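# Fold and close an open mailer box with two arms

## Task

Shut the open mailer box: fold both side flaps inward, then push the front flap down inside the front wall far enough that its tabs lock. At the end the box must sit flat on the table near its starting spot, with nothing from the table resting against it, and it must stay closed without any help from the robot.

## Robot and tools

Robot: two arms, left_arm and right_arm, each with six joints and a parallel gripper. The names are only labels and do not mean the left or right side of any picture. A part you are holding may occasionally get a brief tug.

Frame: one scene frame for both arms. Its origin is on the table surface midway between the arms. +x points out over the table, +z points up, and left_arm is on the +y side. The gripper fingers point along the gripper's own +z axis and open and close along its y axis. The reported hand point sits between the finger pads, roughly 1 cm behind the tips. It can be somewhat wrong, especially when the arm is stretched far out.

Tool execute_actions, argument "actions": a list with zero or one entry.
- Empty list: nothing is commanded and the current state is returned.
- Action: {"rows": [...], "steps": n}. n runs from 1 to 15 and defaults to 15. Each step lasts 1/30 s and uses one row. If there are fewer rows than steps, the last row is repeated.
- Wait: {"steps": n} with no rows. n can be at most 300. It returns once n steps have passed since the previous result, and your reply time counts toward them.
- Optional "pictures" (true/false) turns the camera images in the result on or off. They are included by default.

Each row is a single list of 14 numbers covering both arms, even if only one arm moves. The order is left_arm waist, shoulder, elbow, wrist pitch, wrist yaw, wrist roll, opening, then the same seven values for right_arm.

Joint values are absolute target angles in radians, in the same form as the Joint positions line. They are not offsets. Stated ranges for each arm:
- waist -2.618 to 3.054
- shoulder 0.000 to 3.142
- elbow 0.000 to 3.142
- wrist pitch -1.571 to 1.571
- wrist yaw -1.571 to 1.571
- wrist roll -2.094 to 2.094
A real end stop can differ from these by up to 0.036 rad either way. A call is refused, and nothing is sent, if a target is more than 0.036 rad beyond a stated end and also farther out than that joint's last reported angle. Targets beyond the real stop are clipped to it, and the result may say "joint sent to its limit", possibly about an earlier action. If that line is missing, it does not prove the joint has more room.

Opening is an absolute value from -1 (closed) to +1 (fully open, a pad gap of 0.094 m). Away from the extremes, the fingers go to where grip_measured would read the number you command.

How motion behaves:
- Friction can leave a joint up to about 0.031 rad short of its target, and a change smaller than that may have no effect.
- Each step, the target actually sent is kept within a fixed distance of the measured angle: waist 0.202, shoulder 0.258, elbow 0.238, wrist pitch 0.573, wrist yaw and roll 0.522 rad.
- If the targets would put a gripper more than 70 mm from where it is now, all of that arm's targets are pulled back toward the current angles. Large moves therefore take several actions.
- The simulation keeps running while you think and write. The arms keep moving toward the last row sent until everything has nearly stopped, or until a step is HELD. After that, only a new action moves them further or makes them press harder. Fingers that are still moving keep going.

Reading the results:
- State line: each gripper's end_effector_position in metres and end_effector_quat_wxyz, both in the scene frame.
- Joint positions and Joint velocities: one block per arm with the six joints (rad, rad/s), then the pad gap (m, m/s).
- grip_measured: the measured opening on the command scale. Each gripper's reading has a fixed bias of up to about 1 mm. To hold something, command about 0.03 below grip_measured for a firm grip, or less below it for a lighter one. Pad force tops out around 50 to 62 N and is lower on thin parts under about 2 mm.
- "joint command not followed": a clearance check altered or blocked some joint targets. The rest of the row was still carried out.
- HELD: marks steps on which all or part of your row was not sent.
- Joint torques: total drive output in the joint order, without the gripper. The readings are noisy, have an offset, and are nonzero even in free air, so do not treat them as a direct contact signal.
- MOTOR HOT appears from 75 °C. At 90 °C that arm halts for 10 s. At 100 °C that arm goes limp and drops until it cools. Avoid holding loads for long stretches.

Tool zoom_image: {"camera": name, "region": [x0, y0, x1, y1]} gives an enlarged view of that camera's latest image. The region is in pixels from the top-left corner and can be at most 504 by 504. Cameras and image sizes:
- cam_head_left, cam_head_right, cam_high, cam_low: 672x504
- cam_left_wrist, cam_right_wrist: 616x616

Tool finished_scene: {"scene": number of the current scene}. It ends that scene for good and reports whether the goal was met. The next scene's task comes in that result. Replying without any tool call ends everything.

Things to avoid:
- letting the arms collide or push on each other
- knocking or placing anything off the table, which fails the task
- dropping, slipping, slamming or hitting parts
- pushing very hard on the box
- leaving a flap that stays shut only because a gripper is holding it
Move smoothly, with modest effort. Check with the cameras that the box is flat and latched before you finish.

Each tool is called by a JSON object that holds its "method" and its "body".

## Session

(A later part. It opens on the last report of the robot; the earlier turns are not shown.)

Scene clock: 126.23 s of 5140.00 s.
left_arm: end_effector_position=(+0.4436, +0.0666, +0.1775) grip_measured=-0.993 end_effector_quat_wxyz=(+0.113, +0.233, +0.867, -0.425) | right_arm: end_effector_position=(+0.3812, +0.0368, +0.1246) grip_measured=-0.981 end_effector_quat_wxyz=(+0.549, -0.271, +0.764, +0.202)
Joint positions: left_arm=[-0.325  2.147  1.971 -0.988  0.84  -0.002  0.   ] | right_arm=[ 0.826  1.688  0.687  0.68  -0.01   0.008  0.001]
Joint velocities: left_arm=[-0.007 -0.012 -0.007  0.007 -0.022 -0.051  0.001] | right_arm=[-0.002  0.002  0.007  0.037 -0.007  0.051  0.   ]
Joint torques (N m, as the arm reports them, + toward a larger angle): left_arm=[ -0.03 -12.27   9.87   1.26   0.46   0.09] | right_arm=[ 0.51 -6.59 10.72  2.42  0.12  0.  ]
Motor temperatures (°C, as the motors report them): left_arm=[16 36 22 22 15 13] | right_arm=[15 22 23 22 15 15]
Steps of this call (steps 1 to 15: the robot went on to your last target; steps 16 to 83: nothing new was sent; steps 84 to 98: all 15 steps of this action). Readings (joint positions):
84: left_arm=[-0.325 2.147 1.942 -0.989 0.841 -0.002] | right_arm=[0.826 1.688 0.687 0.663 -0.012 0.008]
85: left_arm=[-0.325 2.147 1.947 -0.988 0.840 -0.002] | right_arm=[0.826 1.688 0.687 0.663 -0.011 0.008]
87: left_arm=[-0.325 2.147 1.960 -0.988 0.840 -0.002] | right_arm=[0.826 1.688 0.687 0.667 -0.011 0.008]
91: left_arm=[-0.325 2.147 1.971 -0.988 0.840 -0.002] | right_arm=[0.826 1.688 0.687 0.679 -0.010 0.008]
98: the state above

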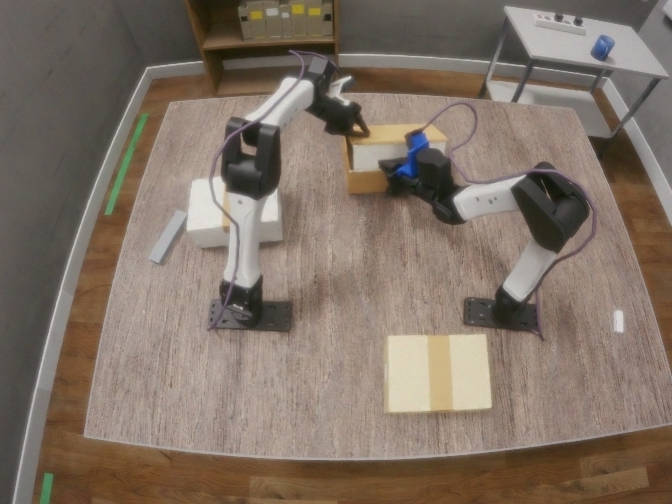

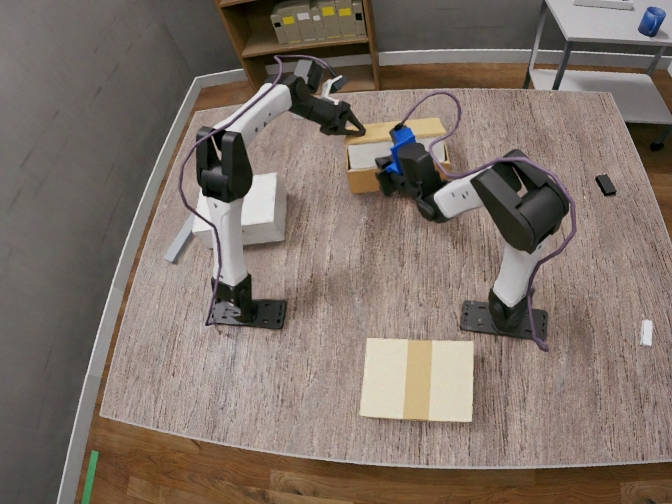

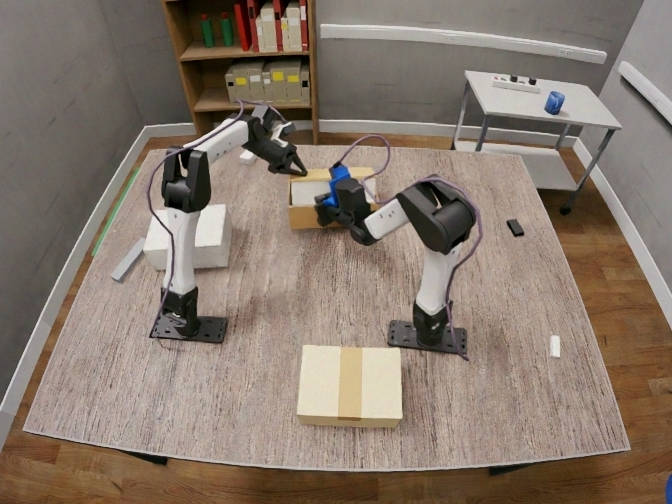

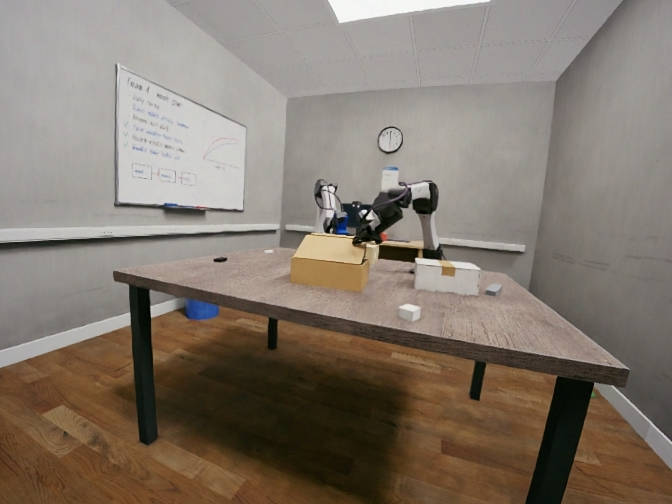

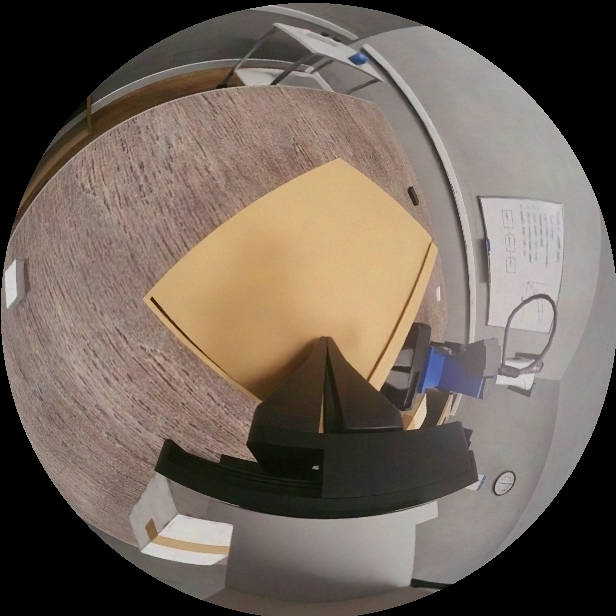

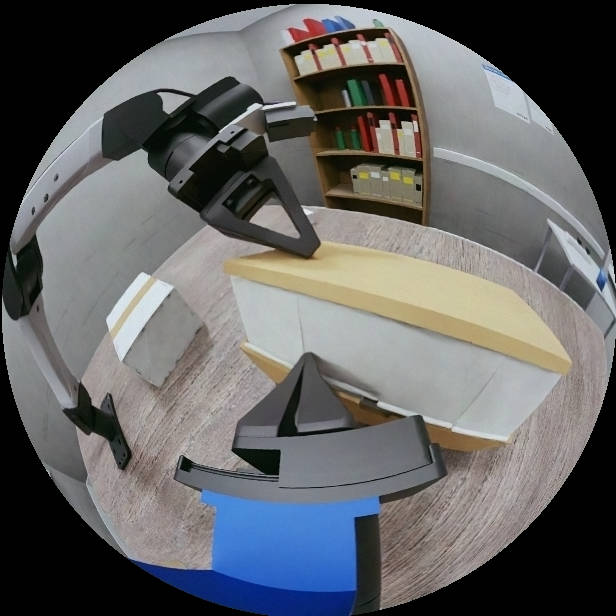

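{"method": "execute_actions", "body": {"actions": [{"rows":[[-0.32,2.18,2.04,-0.97,0.8,0,-1,0.83,1.69,0.71,0.71,0,0,-1],[-0.31,2.21,2.09,-0.95,0.8,0,-1,0.83,1.69,0.71,0.72,0,0,-1],[-0.3,2.245,2.14,-0.93,0.8,0,-1,0.83,1.69,0.71,0.73,0,0,-1],[-0.29,2.28,2.19,-0.91,0.8,0,-1,0.83,1.69,0.71,0.74,0,0,-1],[-0.28,2.315,2.24,-0.89,0.8,0,-1,0.83,1.69,0.71,0.75,0,0,-1],[-0.27,2.35,2.29,-0.87,0.8,0,-1,0.83,1.69,0.71,0.75,0,0,-1],[-0.27,2.385,2.34,-0.85,0.8,0,-1,0.83,1.69,0.71,0.75,0,0,-1],[-0.27,2.42,2.39,-0.83,0.8,0,-1,0.83,1.69,0.71,0.75,0,0,-1],[-0.27,2.455,2.43,-0.81,0.8,0,-1,0.83,1.69,0.71,0.75,0,0,-1],[-0.27,2.49,2.47,-0.79,0.8,0,-1,0.83,1.69,0.71,0.75,0,0,-1],[-0.27,2.52,2.5,-0.78,0.8,0,-1,0.83,1.69,0.71,0.75,0,0,-1],[-0.27,2.55,2.52,-0.78,0.8,0,-1,0.83,1.69,0.71,0.75,0,0,-1],[-0.27,2.58,2.53,-0.78,0.8,0,-1,0.83,1.69,0.71,0.75,0,0,-1],[-0.27,2.6,2.53,-0.78,0.8,0,-1,0.83,1.69,0.71,0.75,0,0,-1],[-0.27,2.62,2.53,-0.78,0.8,0,-1,0.83,1.69,0.71,0.75,0,0,-1]],"steps":15}], "pictures": false}}

{"method": "execute_actions", "body": {"actions": [{"rows":[[-0.27,2.63,2.53,-0.78,0.8,0,-1,0.83,1.69,0.71,0.75,0,0,-1],[-0.27,2.64,2.53,-0.78,0.8,0,-1,0.83,1.69,0.71,0.75,0,0,-1],[-0.27,2.65,2.53,-0.78,0.8,0,-1,0.83,1.69,0.71,0.75,0,0,-1],[-0.27,2.66,2.53,-0.78,0.8,0,-1,0.83,1.69,0.71,0.75,0,0,-1],[-0.27,2.66,2.53,-0.78,0.8,0,-1,0.83,1.69,0.71,0.75,0,0,-1],[-0.27,2.66,2.52,-0.8,0.8,0,-1,0.83,1.69,0.71,0.75,0,0,-1],[-0.27,2.66,2.5,-0.83,0.8,0,-1,0.83,1.69,0.71,0.75,0,0,-1],[-0.27,2.66,2.49,-0.86,0.8,0,-1,0.83,1.69,0.71,0.75,0,0,-1],[-0.27,2.66,2.48,-0.89,0.8,0,-1,0.83,1.69,0.71,0.75,0,0,-1],[-0.27,2.66,2.48,-0.92,0.8,0,-1,0.83,1.69,0.71,0.75,0,0,-1]],"steps":15}], "pictures": false}}

{"method": "execute_actions", "body": {"actions": [{"steps":8}]}}

Scene clock: 129.00 s of 5140.00 s.
left_arm: end_effector_position=(+0.5811, +0.0591, +0.1772) grip_measured=-0.993 end_effector_quat_wxyz=(+0.282, +0.265, +0.824, -0.413) | right_arm: end_effector_position=(+0.3844, +0.0390, +0.1376) grip_measured=-0.981 end_effector_quat_wxyz=(+0.571, -0.266, +0.748, +0.209)
Joint positions: left_arm=[-0.266  2.542  2.52  -0.793  0.814 -0.002  0.   ] | right_arm=[ 0.826  1.688  0.687  0.736 -0.008  0.008  0.001]
Joint velocities: left_arm=[-0.022  0.681  0.149  0.227 -0.022 -0.022  0.001] | right_arm=[-0.007  0.002  0.007  0.081 -0.037 -0.081 -0.001]
Joint torques (N m, as the arm reports them, + toward a larger angle): left_arm=[  0.09 -12.43   9.48   1.71   0.23   0.07] | right_arm=[ 0.52 -7.8  10.75  2.38  0.11  0.  ]
Motor temperatures (°C, as the motors report them): left_arm=[16 36 22 22 15 13] | right_arm=[15 22 24 23 15 15]
Steps of this call (steps 1 to 15: the robot went on to your last target; steps 16 to 68: nothing new was sent; steps 69 to 83: all 15 steps of this action). Readings (joint positions):
69: left_arm=[-0.325 2.151 1.982 -0.993 0.836 -0.002] | right_arm=[0.826 1.688 0.687 0.682 -0.010 0.008]
70: left_arm=[-0.325 2.163 2.010 -0.995 0.831 -0.002] | right_arm=[0.826 1.688 0.687 0.685 -0.010 0.008]
72: left_arm=[-0.321 2.206 2.100 -0.982 0.826 -0.002] | right_arm=[0.826 1.688 0.687 0.697 -0.010 0.008]
76: left_arm=[-0.289 2.327 2.306 -0.910 0.822 -0.002] | right_arm=[0.826 1.688 0.687 0.722 -0.009 0.008]
83: the state above

Scene clock: 129.50 s of 5140.00 s.
left_arm: end_effector_position=(+0.5704, +0.0632, +0.0905) grip_measured=-0.993 end_effector_quat_wxyz=(+0.188, +0.229, +0.863, -0.410) | right_arm: end_effector_position=(+0.3846, +0.0391, +0.1382) grip_measured=-0.981 end_effector_quat_wxyz=(+0.572, -0.265, +0.748, +0.209)
Joint positions: left_arm=[-0.266  2.66   2.499 -0.871  0.807 -0.002  0.   ] | right_arm=[ 0.826  1.688  0.687  0.738 -0.008  0.008  0.001]
Joint velocities: left_arm=[ 0.012 -0.017  0.012 -0.081 -0.022  0.022 -0.002] | right_arm=[-0.007  0.002 -0.002  0.066 -0.022  0.022  0.   ]
Joint torques (N m, as the arm reports them, + toward a larger angle): left_arm=[  0.08 -15.6    7.35   1.07   0.37   0.07] | right_arm=[ 0.51 -7.8  10.74  2.39  0.1   0.  ]
Motor temperatures (°C, as the motors report them): left_arm=[16 36 22 22 15 13] | right_arm=[15 22 24 23 15 15]
Steps of this call (steps 1 to 15: all 15 steps of this action). Readings (joint positions):
1: left_arm=[-0.266 2.564 2.522 -0.789 0.814 -0.002] | right_arm=[0.826 1.688 0.687 0.737 -0.008 0.008]
2: left_arm=[-0.266 2.586 2.522 -0.788 0.813 -0.002] | right_arm=[0.826 1.688 0.687 0.737 -0.008 0.008]
4: left_arm=[-0.266 2.624 2.522 -0.788 0.811 -0.002] | right_arm=[0.826 1.688 0.687 0.738 -0.008 0.008]
8: left_arm=[-0.266 2.660 2.511 -0.804 0.807 -0.002] | right_arm=[0.826 1.688 0.687 0.738 -0.008 0.008]
15: the state above

Scene clock: 129.77 s of 5140.00 s.
left_arm: end_effector_position=(+0.5698, +0.0633, +0.0902) grip_measured=-0.993 end_effector_quat_wxyz=(+0.187, +0.228, +0.863, -0.409) | right_arm: end_effector_position=(+0.3846, +0.0391, +0.1382) grip_measured=-0.981 end_effector_quat_wxyz=(+0.572, -0.265, +0.748, +0.209)
Joint positions: left_arm=[-0.266  2.66   2.499 -0.875  0.807 -0.002  0.   ] | right_arm=[ 0.826  1.688  0.687  0.738 -0.008  0.008  0.001]
Joint velocities: left_arm=[-0.002 -0.022 -0.017  0.051  0.051 -0.125 -0.   ] | right_arm=[-0.002 -0.002 -0.007 -0.066 -0.095  0.037 -0.001]
Joint torques (N m, as the arm reports them, + toward a larger angle): left_arm=[  0.04 -15.73   7.32   1.06   0.36   0.09] | right_arm=[ 0.53 -7.79 10.73  2.39  0.1   0.  ]
Motor temperatures (°C, as the motors report them): left_arm=[16 36 22 22 15 13] | right_arm=[15 22 24 23 15 15]
Steps of this call (steps 1 to 8: the robot went on to your last target). Readings (joint positions):
1: left_arm=[-0.266 2.660 2.499 -0.872 0.807 -0.002] | right_arm=[0.826 1.688 0.687 0.738 -0.008 0.008]
2: left_arm=[-0.266 2.660 2.499 -0.873 0.807 -0.002] | right_arm=[0.826 1.688 0.687 0.738 -0.008 0.008]
4: left_arm=[-0.266 2.660 2.499 -0.874 0.807 -0.002] | right_arm=[0.826 1.688 0.687 0.738 -0.008 0.008]
8: the state above

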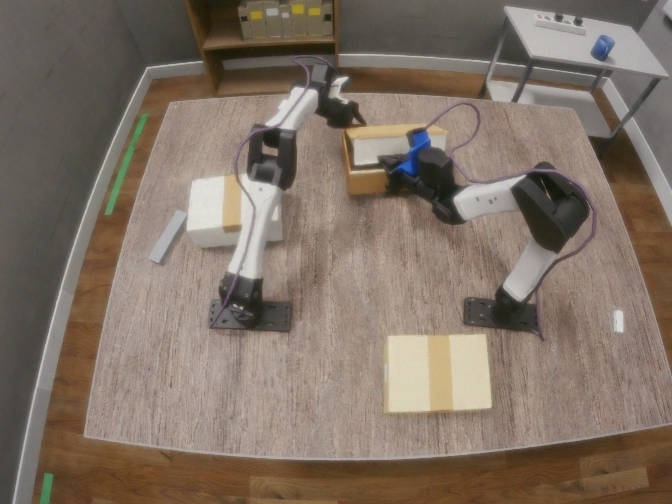

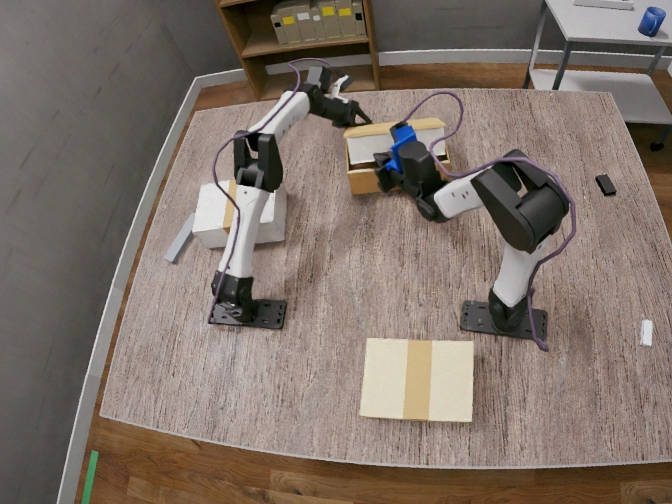

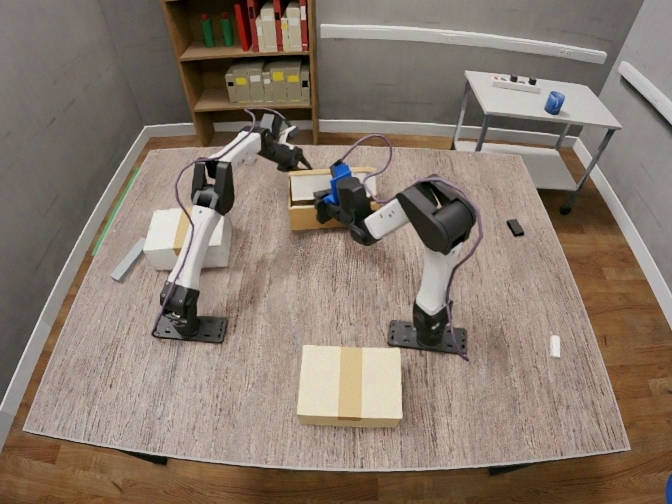

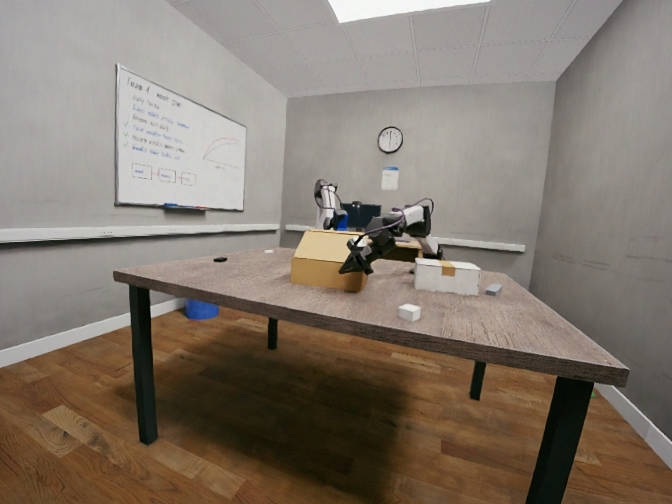

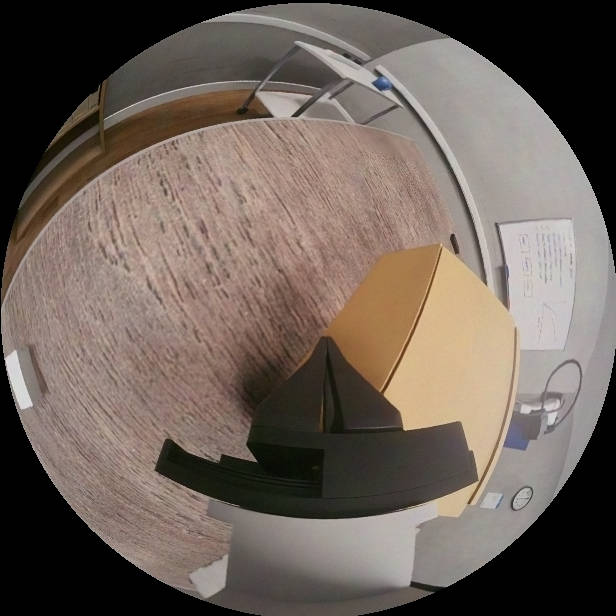

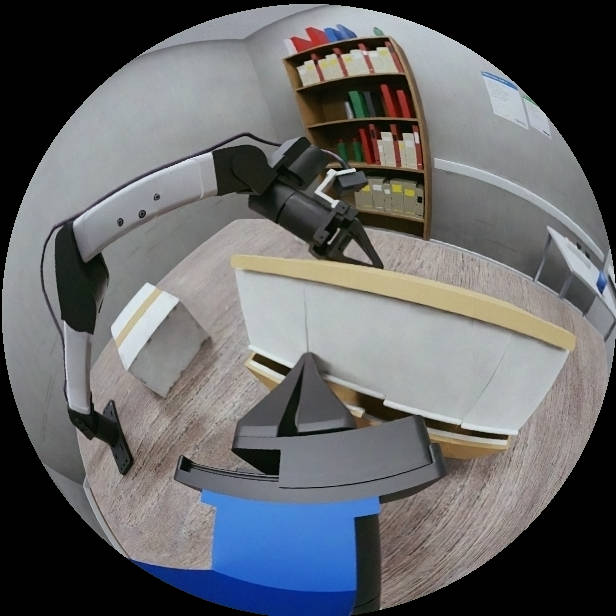

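{"method": "execute_actions", "body": {"actions": [{"rows":[[-0.27,2.66,2.48,-0.92,0.8,0,-1,0.82,1.66,0.66,0.76,0,0,-1],[-0.27,2.66,2.48,-0.92,0.8,0,-1,0.81,1.63,0.63,0.78,0,0,-1],[-0.27,2.66,2.48,-0.92,0.8,0,-1,0.8,1.6,0.6,0.81,0,0,-1],[-0.27,2.66,2.48,-0.92,0.8,0,-1,0.79,1.57,0.57,0.84,0,0,-1],[-0.27,2.66,2.48,-0.92,0.8,0,-1,0.78,1.54,0.54,0.87,0,0,-1],[-0.27,2.66,2.48,-0.92,0.8,0,-1,0.78,1.51,0.51,0.9,0,0,-1],[-0.27,2.66,2.48,-0.92,0.8,0,-1,0.78,1.5,0.5,0.93,0,0,-1]],"steps":15}]}}

Scene clock: 130.97 s of 5140.00 s.
left_arm: end_effector_position=(+0.5676, +0.0640, +0.0888) grip_measured=-0.993 end_effector_quat_wxyz=(+0.180, +0.226, +0.865, -0.409) | right_arm: end_effector_position=(+0.3661, +0.0005, +0.1831) grip_measured=-0.981 end_effector_quat_wxyz=(+0.640, -0.231, +0.700, +0.217)
Joint positions: left_arm=[-0.266  2.66   2.499 -0.889  0.807 -0.002  0.   ] | right_arm=[ 0.786  1.509  0.516  0.907 -0.004  0.008  0.001]
Joint velocities: left_arm=[ 0.007 -0.007  0.017 -0.051 -0.022 -0.051  0.001] | right_arm=[-0.002 -0.012 -0.002  0.051 -0.022 -0.081 -0.002]
Joint torques (N m, as the arm reports them, + toward a larger angle): left_arm=[  0.06 -15.71   7.27   1.18   0.37   0.09] | right_arm=[-0.04 -6.98  6.85  2.39  0.05  0.  ]
Motor temperatures (°C, as the motors report them): left_arm=[16 37 22 22 15 13] | right_arm=[15 22 24 23 15 15]
Steps of this call (steps 1 to 15: the robot went on to your last target; steps 16 to 21: nothing new was sent; steps 22 to 36: all 15 steps of this action). Readings (joint positions):
22: left_arm=[-0.266 2.660 2.499 -0.875 0.807 -0.002] | right_arm=[0.826 1.686 0.685 0.740 -0.008 0.008]
23: left_arm=[-0.266 2.660 2.499 -0.876 0.807 -0.002] | right_arm=[0.826 1.679 0.677 0.745 -0.008 0.008]
25: left_arm=[-0.266 2.660 2.499 -0.880 0.807 -0.002] | right_arm=[0.819 1.640 0.632 0.765 -0.008 0.008]
29: left_arm=[-0.266 2.660 2.499 -0.886 0.807 -0.002] | right_arm=[0.788 1.530 0.526 0.838 -0.005 0.008]
36: the state above

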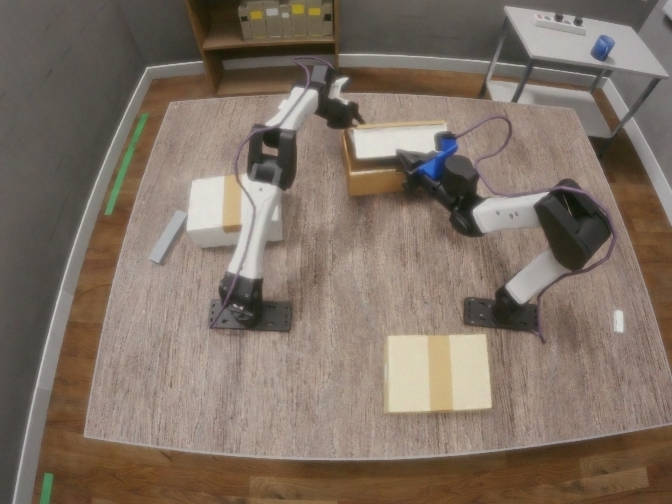

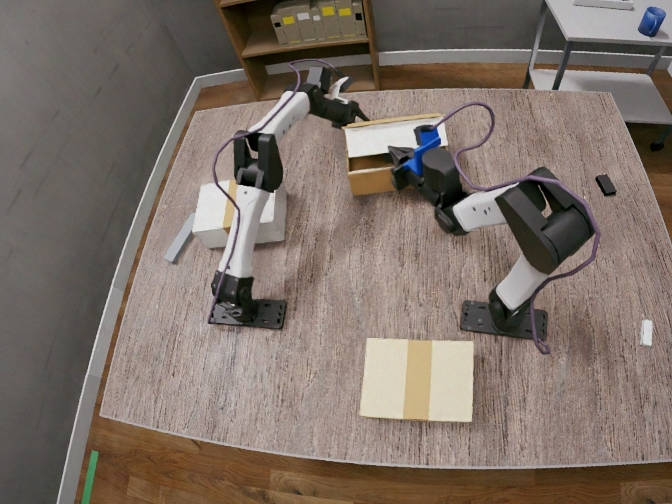

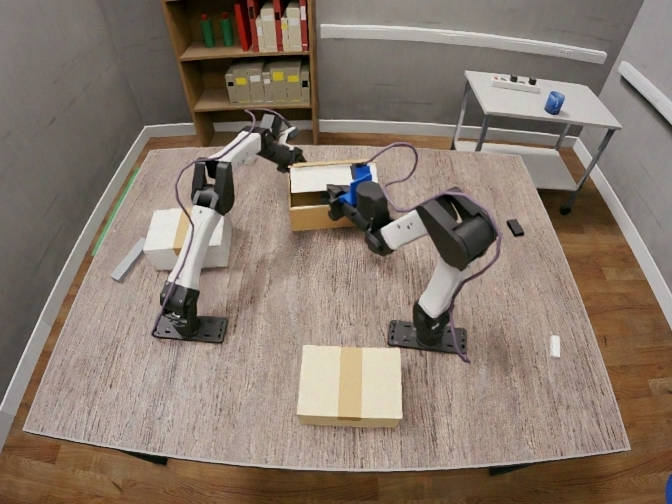

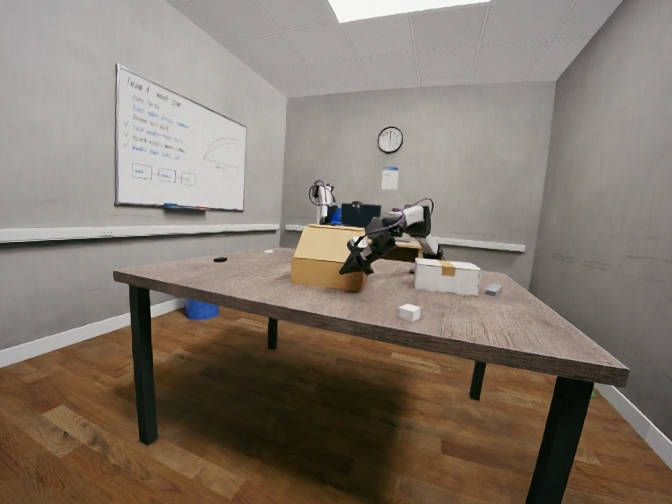

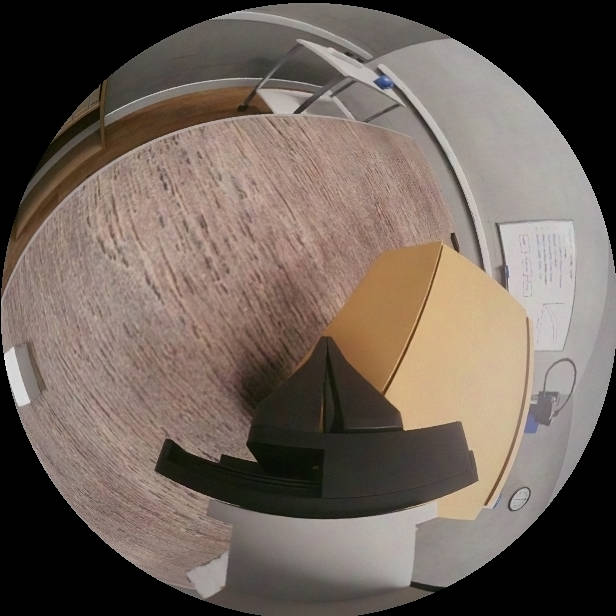

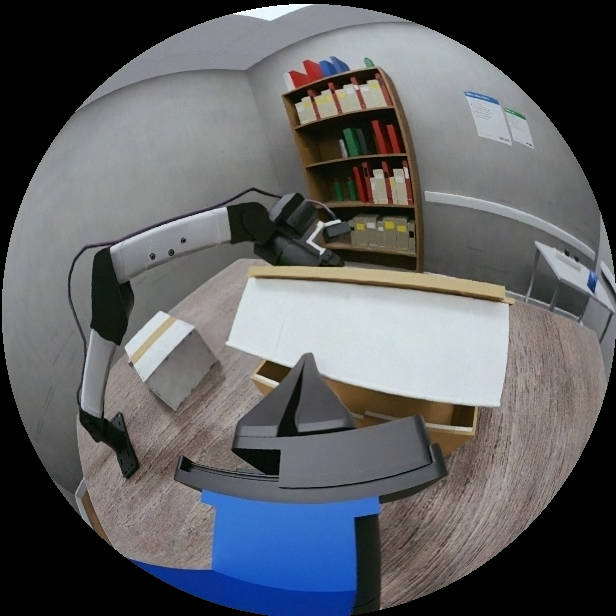

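{"method": "execute_actions", "body": {"actions": [{"rows":[[-0.27,2.66,2.48,-0.92,0.8,0,-1,0.78,1.54,0.545,0.92,0,0,-1],[-0.27,2.66,2.48,-0.92,0.8,0,-1,0.78,1.555,0.56,0.92,0,0,-1],[-0.27,2.66,2.48,-0.92,0.8,0,-1,0.78,1.57,0.575,0.91,0,0,-1],[-0.27,2.66,2.48,-0.92,0.8,0,-1,0.78,1.585,0.59,0.9,0,0,-1],[-0.27,2.66,2.48,-0.92,0.8,0,-1,0.78,1.6,0.605,0.89,0,0,-1],[-0.27,2.66,2.48,-0.92,0.8,0,-1,0.78,1.615,0.62,0.88,0,0,-1],[-0.27,2.66,2.48,-0.92,0.8,0,-1,0.78,1.63,0.635,0.87,0,0,-1],[-0.27,2.66,2.48,-0.92,0.8,0,-1,0.78,1.645,0.65,0.86,0,0,-1],[-0.27,2.66,2.48,-0.92,0.8,0,-1,0.78,1.66,0.665,0.85,0,0,-1],[-0.27,2.66,2.48,-0.92,0.8,0,-1,0.78,1.675,0.68,0.84,0,0,-1],[-0.27,2.66,2.48,-0.92,0.8,0,-1,0.78,1.69,0.695,0.83,0,0,-1],[-0.27,2.66,2.48,-0.92,0.8,0,-1,0.78,1.705,0.71,0.82,0,0,-1],[-0.27,2.66,2.48,-0.92,0.8,0,-1,0.78,1.72,0.725,0.81,0,0,-1],[-0.27,2.66,2.48,-0.92,0.8,0,-1,0.78,1.735,0.74,0.8,0,0,-1]],"steps":15}], "pictures": false}}

{"method": "execute_actions", "body": {"actions": [{"steps":8}]}}

Scene clock: 132.67 s of 5140.00 s.
left_arm: end_effector_position=(+0.5676, +0.0640, +0.0888) grip_measured=-0.993 end_effector_quat_wxyz=(+0.180, +0.226, +0.865, -0.409) | right_arm: end_effector_position=(+0.4063, +0.0306, +0.1679) grip_measured=-0.981 end_effector_quat_wxyz=(+0.620, -0.237, +0.718, +0.211)
Joint positions: left_arm=[-0.266  2.66   2.499 -0.889  0.807 -0.002  0.   ] | right_arm=[ 0.786  1.705  0.713  0.85  -0.004  0.008  0.001]
Joint velocities: left_arm=[-0.012 -0.007 -0.002  0.007 -0.022  0.022  0.   ] | right_arm=[-0.002  0.335  0.32  -0.183  0.007 -0.022 -0.   ]
Joint torques (N m, as the arm reports them, + toward a larger angle): left_arm=[  0.02 -15.71   7.28   1.17   0.37   0.08] | right_arm=[-0.03 -7.52  9.3   2.11  0.05  0.  ]
Motor temperatures (°C, as the motors report them): left_arm=[16 38 22 22 15 13] | right_arm=[15 22 24 23 15 15]
Steps of this call (steps 1 to 30: the robot went on to your last target; steps 31 to 36: nothing new was sent; steps 37 to 51: all 15 steps of this action). Readings (joint positions):
37: left_arm=[-0.266 2.660 2.499 -0.889 0.807 -0.002] | right_arm=[0.786 1.511 0.517 0.917 -0.004 0.008]
38: left_arm=[-0.266 2.660 2.499 -0.889 0.807 -0.002] | right_arm=[0.786 1.518 0.524 0.917 -0.004 0.008]
40: left_arm=[-0.266 2.660 2.499 -0.889 0.807 -0.002] | right_arm=[0.786 1.543 0.548 0.917 -0.004 0.008]
44: left_arm=[-0.266 2.660 2.499 -0.889 0.807 -0.002] | right_arm=[0.786 1.603 0.611 0.902 -0.004 0.008]
51: the state above

Scene clock: 132.93 s of 5140.00 s.
left_arm: end_effector_position=(+0.5676, +0.0640, +0.0888) grip_measured=-0.993 end_effector_quat_wxyz=(+0.180, +0.226, +0.865, -0.409) | right_arm: end_effector_position=(+0.4077, +0.0317, +0.1571) grip_measured=-0.981 end_effector_quat_wxyz=(+0.607, -0.241, +0.729, +0.206)
Joint positions: left_arm=[-0.266  2.66   2.499 -0.889  0.807 -0.002  0.   ] | right_arm=[ 0.786  1.722  0.723  0.819 -0.004  0.008  0.001]
Joint velocities: left_arm=[-0.022  0.012  0.012 -0.095  0.022 -0.037 -0.   ] | right_arm=[ 0.002 -0.007  0.002  0.037 -0.081 -0.037 -0.   ]
Joint torques (N m, as the arm reports them, + toward a larger angle): left_arm=[  0.03 -15.7    7.29   1.17   0.37   0.09] | right_arm=[-0.07 -7.23 10.18  2.16  0.05  0.  ]
Motor temperatures (°C, as the motors report them): left_arm=[16 38 22 22 15 13] | right_arm=[15 22 24 23 15 15]
Steps of this call (steps 1 to 8: the robot went on to your last target). Readings (joint positions):
1: left_arm=[-0.266 2.660 2.499 -0.889 0.807 -0.002] | right_arm=[0.786 1.714 0.720 0.843 -0.004 0.008]
2: left_arm=[-0.266 2.660 2.499 -0.889 0.807 -0.002] | right_arm=[0.786 1.718 0.723 0.837 -0.004 0.008]
4: left_arm=[-0.266 2.660 2.499 -0.889 0.807 -0.002] | right_arm=[0.786 1.721 0.723 0.826 -0.004 0.008]
8: the state above

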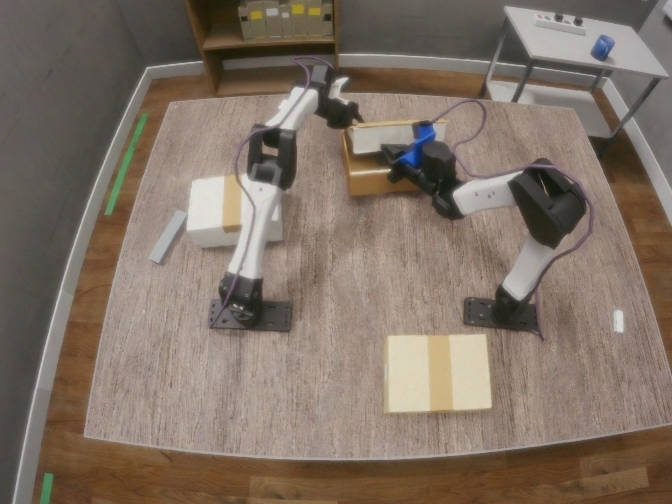

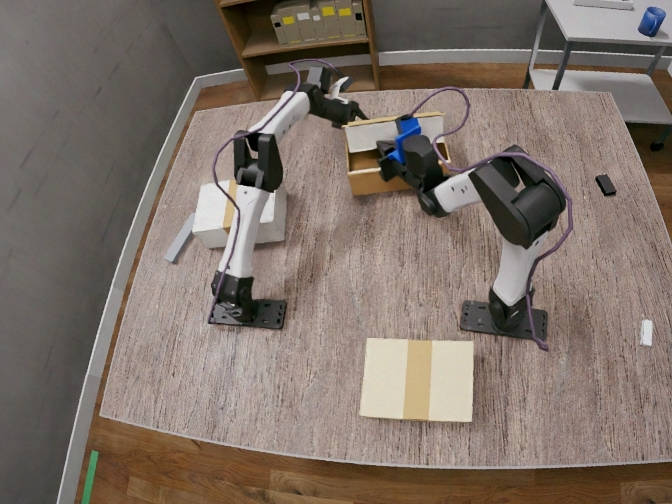

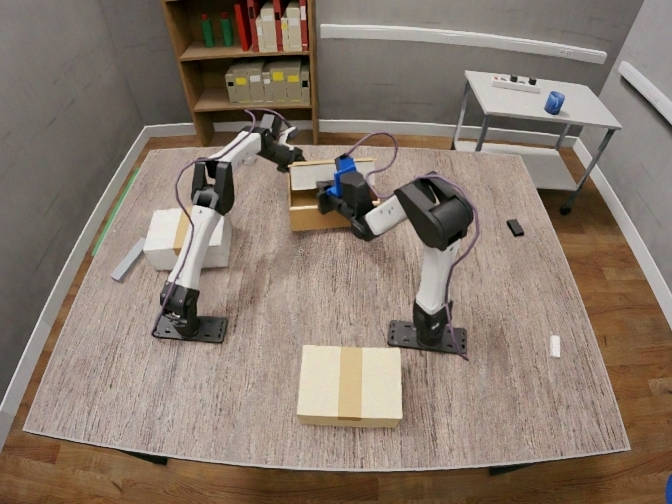

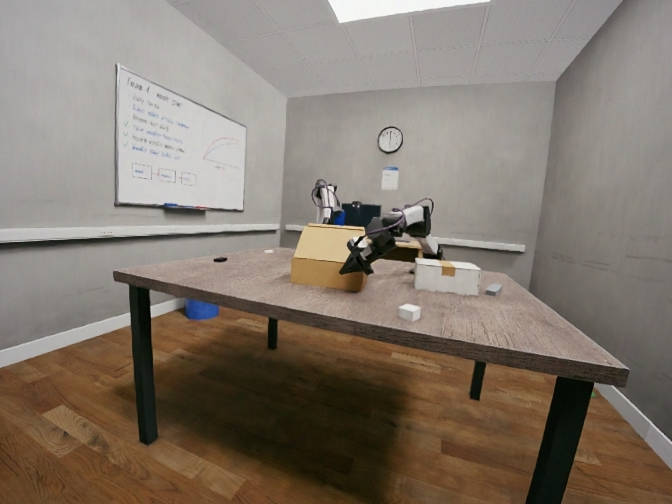

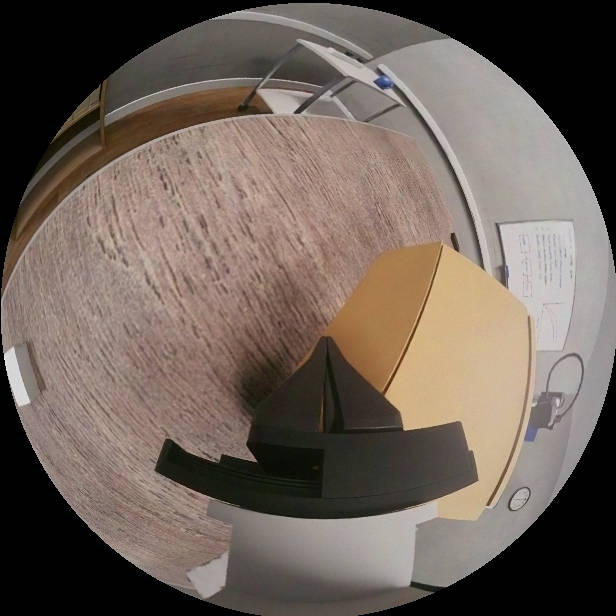

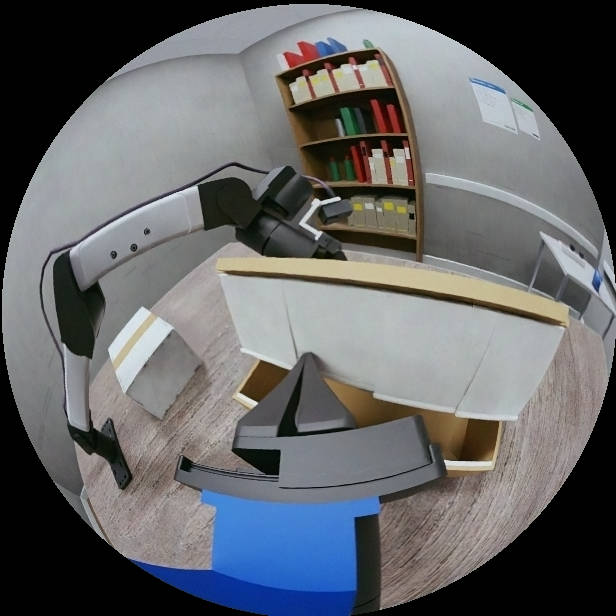

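{"method": "execute_actions", "body": {"actions": [{"rows":[[-0.27,2.62,2.48,-0.9,0.8,0,-1,0.78,1.735,0.74,0.8,0,0,-1],[-0.27,2.59,2.48,-0.91,0.8,0,-1,0.78,1.735,0.74,0.8,0,0,-1],[-0.27,2.56,2.48,-0.92,0.8,0,-1,0.78,1.735,0.74,0.8,0,0,-1],[-0.27,2.53,2.47,-0.93,0.8,0,-1,0.78,1.735,0.74,0.8,0,0,-1],[-0.27,2.5,2.45,-0.95,0.8,0,-1,0.78,1.735,0.74,0.8,0,0,-1],[-0.28,2.47,2.42,-0.96,0.8,0,-1,0.78,1.735,0.74,0.8,0,0,-1],[-0.29,2.44,2.38,-0.97,0.8,0,-1,0.78,1.735,0.74,0.8,0,0,-1],[-0.3,2.41,2.34,-0.98,0.8,0,-1,0.78,1.735,0.74,0.8,0,0,-1],[-0.31,2.38,2.3,-0.99,0.8,0,-1,0.78,1.735,0.74,0.8,0,0,-1],[-0.32,2.36,2.27,-1.0,0.8,0,-1,0.78,1.735,0.74,0.8,0,0,-1],[-0.33,2.34,2.24,-1.01,0.8,0,-1,0.78,1.735,0.74,0.8,0,0,-1]],"steps":15}], "pictures": false}}

{"method": "execute_actions", "body": {"actions": [{"steps":6}]}}

Scene clock: 135.03 s of 5140.00 s.
left_arm: end_effector_position=(+0.5002, +0.0475, +0.1969) grip_measured=-0.993 end_effector_quat_wxyz=(+0.190, +0.262, +0.850, -0.415) | right_arm: end_effector_position=(+0.4076, +0.0316, +0.1561) grip_measured=-0.981 end_effector_quat_wxyz=(+0.605, -0.241, +0.730, +0.206)
Joint positions: left_arm=[-0.33   2.315  2.28  -0.963  0.805 -0.002  0.   ] | right_arm=[ 0.786  1.722  0.723  0.815 -0.004  0.008  0.001]
Joint velocities: left_arm=[-0.178  0.002 -0.1   -0.081 -0.051  0.066 -0.   ] | right_arm=[ 0.002 -0.017  0.007 -0.007 -0.007 -0.007 -0.001]
Joint torques (N m, as the arm reports them, + toward a larger angle): left_arm=[  1.49 -11.86   5.94   1.17   0.36   0.09] | right_arm=[-0.08 -7.27 10.15  2.14  0.05  0.  ]
Motor temperatures (°C, as the motors report them): left_arm=[16 39 22 22 15 13] | right_arm=[15 22 24 23 15 15]
Steps of this call (steps 1 to 30: the robot went on to your last target; steps 31 to 48: nothing new was sent; steps 49 to 63: all 15 steps of this action). Readings (joint positions):
49: left_arm=[-0.266 2.656 2.498 -0.889 0.806 -0.002] | right_arm=[0.786 1.722 0.723 0.815 -0.004 0.008]
50: left_arm=[-0.266 2.648 2.493 -0.892 0.806 -0.002] | right_arm=[0.786 1.722 0.723 0.815 -0.004 0.008]
52: left_arm=[-0.266 2.618 2.481 -0.905 0.804 -0.002] | right_arm=[0.786 1.722 0.723 0.815 -0.004 0.008]
56: left_arm=[-0.271 2.482 2.408 -0.928 0.803 -0.002] | right_arm=[0.786 1.722 0.723 0.815 -0.004 0.008]
63: the state above

Scene clock: 135.23 s of 5140.00 s.
left_arm: end_effector_position=(+0.4924, +0.0471, +0.1834) grip_measured=-0.993 end_effector_quat_wxyz=(+0.165, +0.255, +0.858, -0.414) | right_arm: end_effector_position=(+0.4076, +0.0316, +0.1561) grip_measured=-0.981 end_effector_quat_wxyz=(+0.605, -0.241, +0.730, +0.206)
Joint positions: left_arm=[-0.336  2.32   2.256 -0.987  0.805 -0.002  0.   ] | right_arm=[ 0.786  1.722  0.723  0.815 -0.004  0.008  0.001]
Joint velocities: left_arm=[-0.007  0.017 -0.012 -0.007 -0.007 -0.007  0.   ] | right_arm=[-0.017  0.002 -0.012  0.051 -0.007 -0.007 -0.   ]
Joint torques (N m, as the arm reports them, + toward a larger angle): left_arm=[  0.89 -12.36   7.58   1.34   0.39   0.08] | right_arm=[-0.08 -7.28 10.16  2.14  0.05  0.  ]
Motor temperatures (°C, as the motors report them): left_arm=[16 39 22 22 15 13] | right_arm=[15 22 24 23 15 15]
Steps of this call (steps 1 to 6: the robot went on to your last target). Readings (joint positions):
1: left_arm=[-0.335 2.315 2.275 -0.965 0.805 -0.002] | right_arm=[0.786 1.722 0.723 0.815 -0.004 0.008]
2: left_arm=[-0.337 2.315 2.267 -0.970 0.805 -0.002] | right_arm=[0.786 1.722 0.723 0.815 -0.004 0.008]
4: left_arm=[-0.337 2.318 2.259 -0.982 0.805 -0.002] | right_arm=[0.786 1.722 0.723 0.815 -0.004 0.008]
6: the state above

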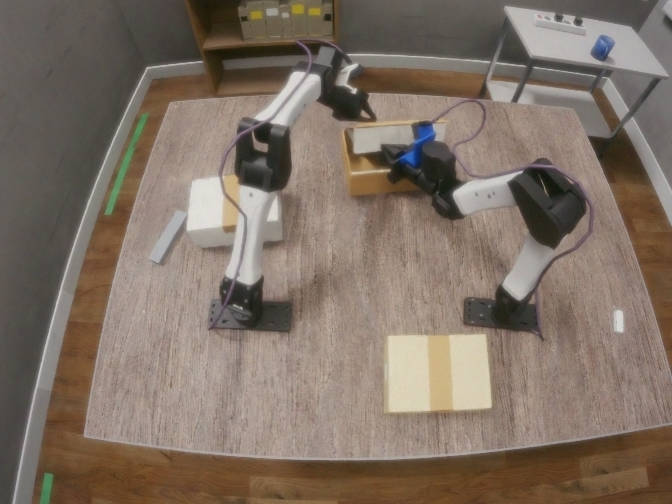

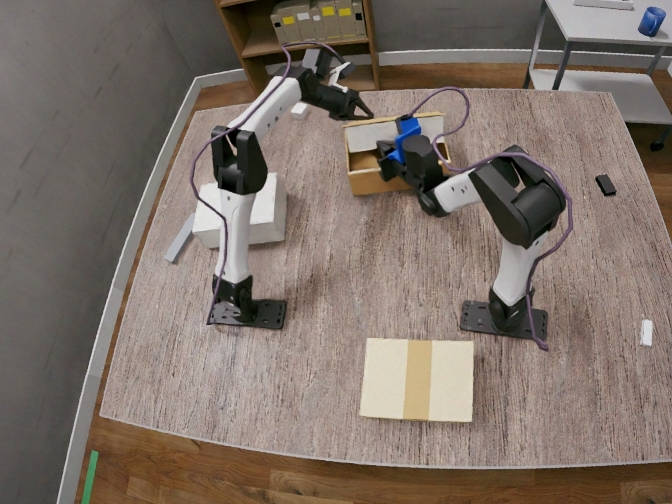

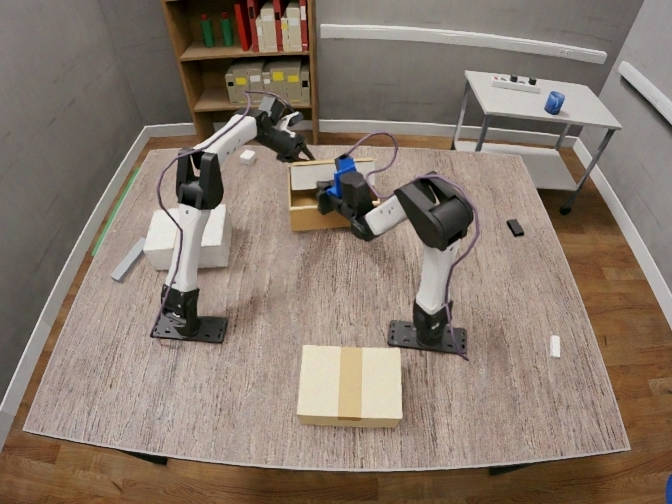

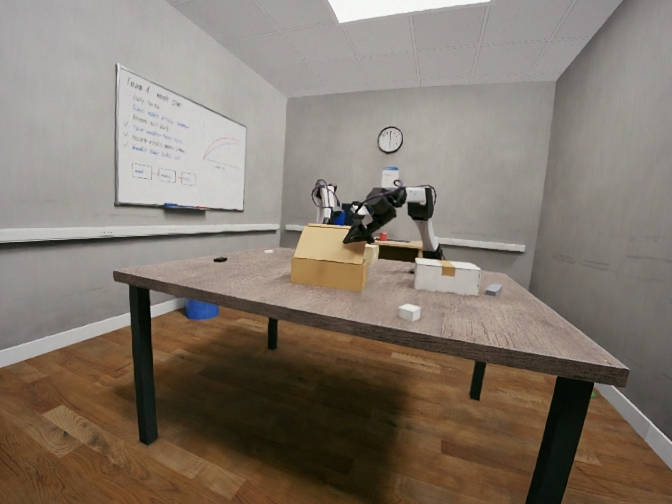

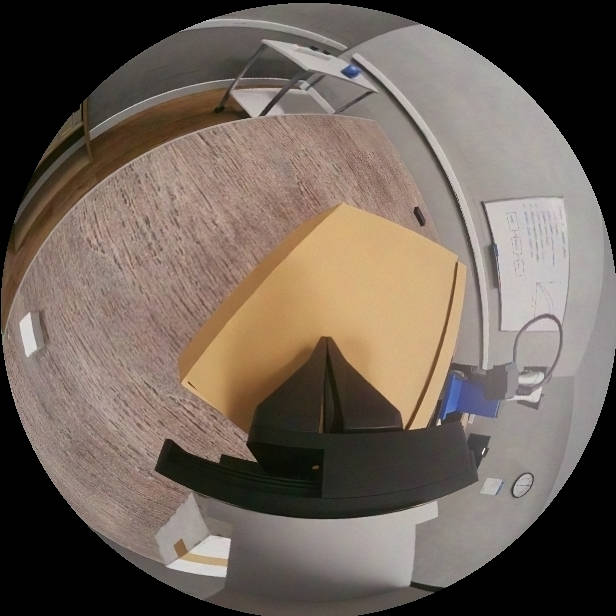

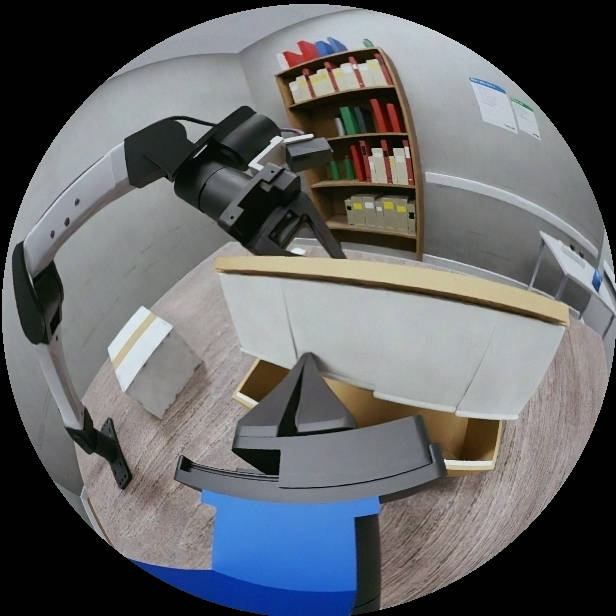

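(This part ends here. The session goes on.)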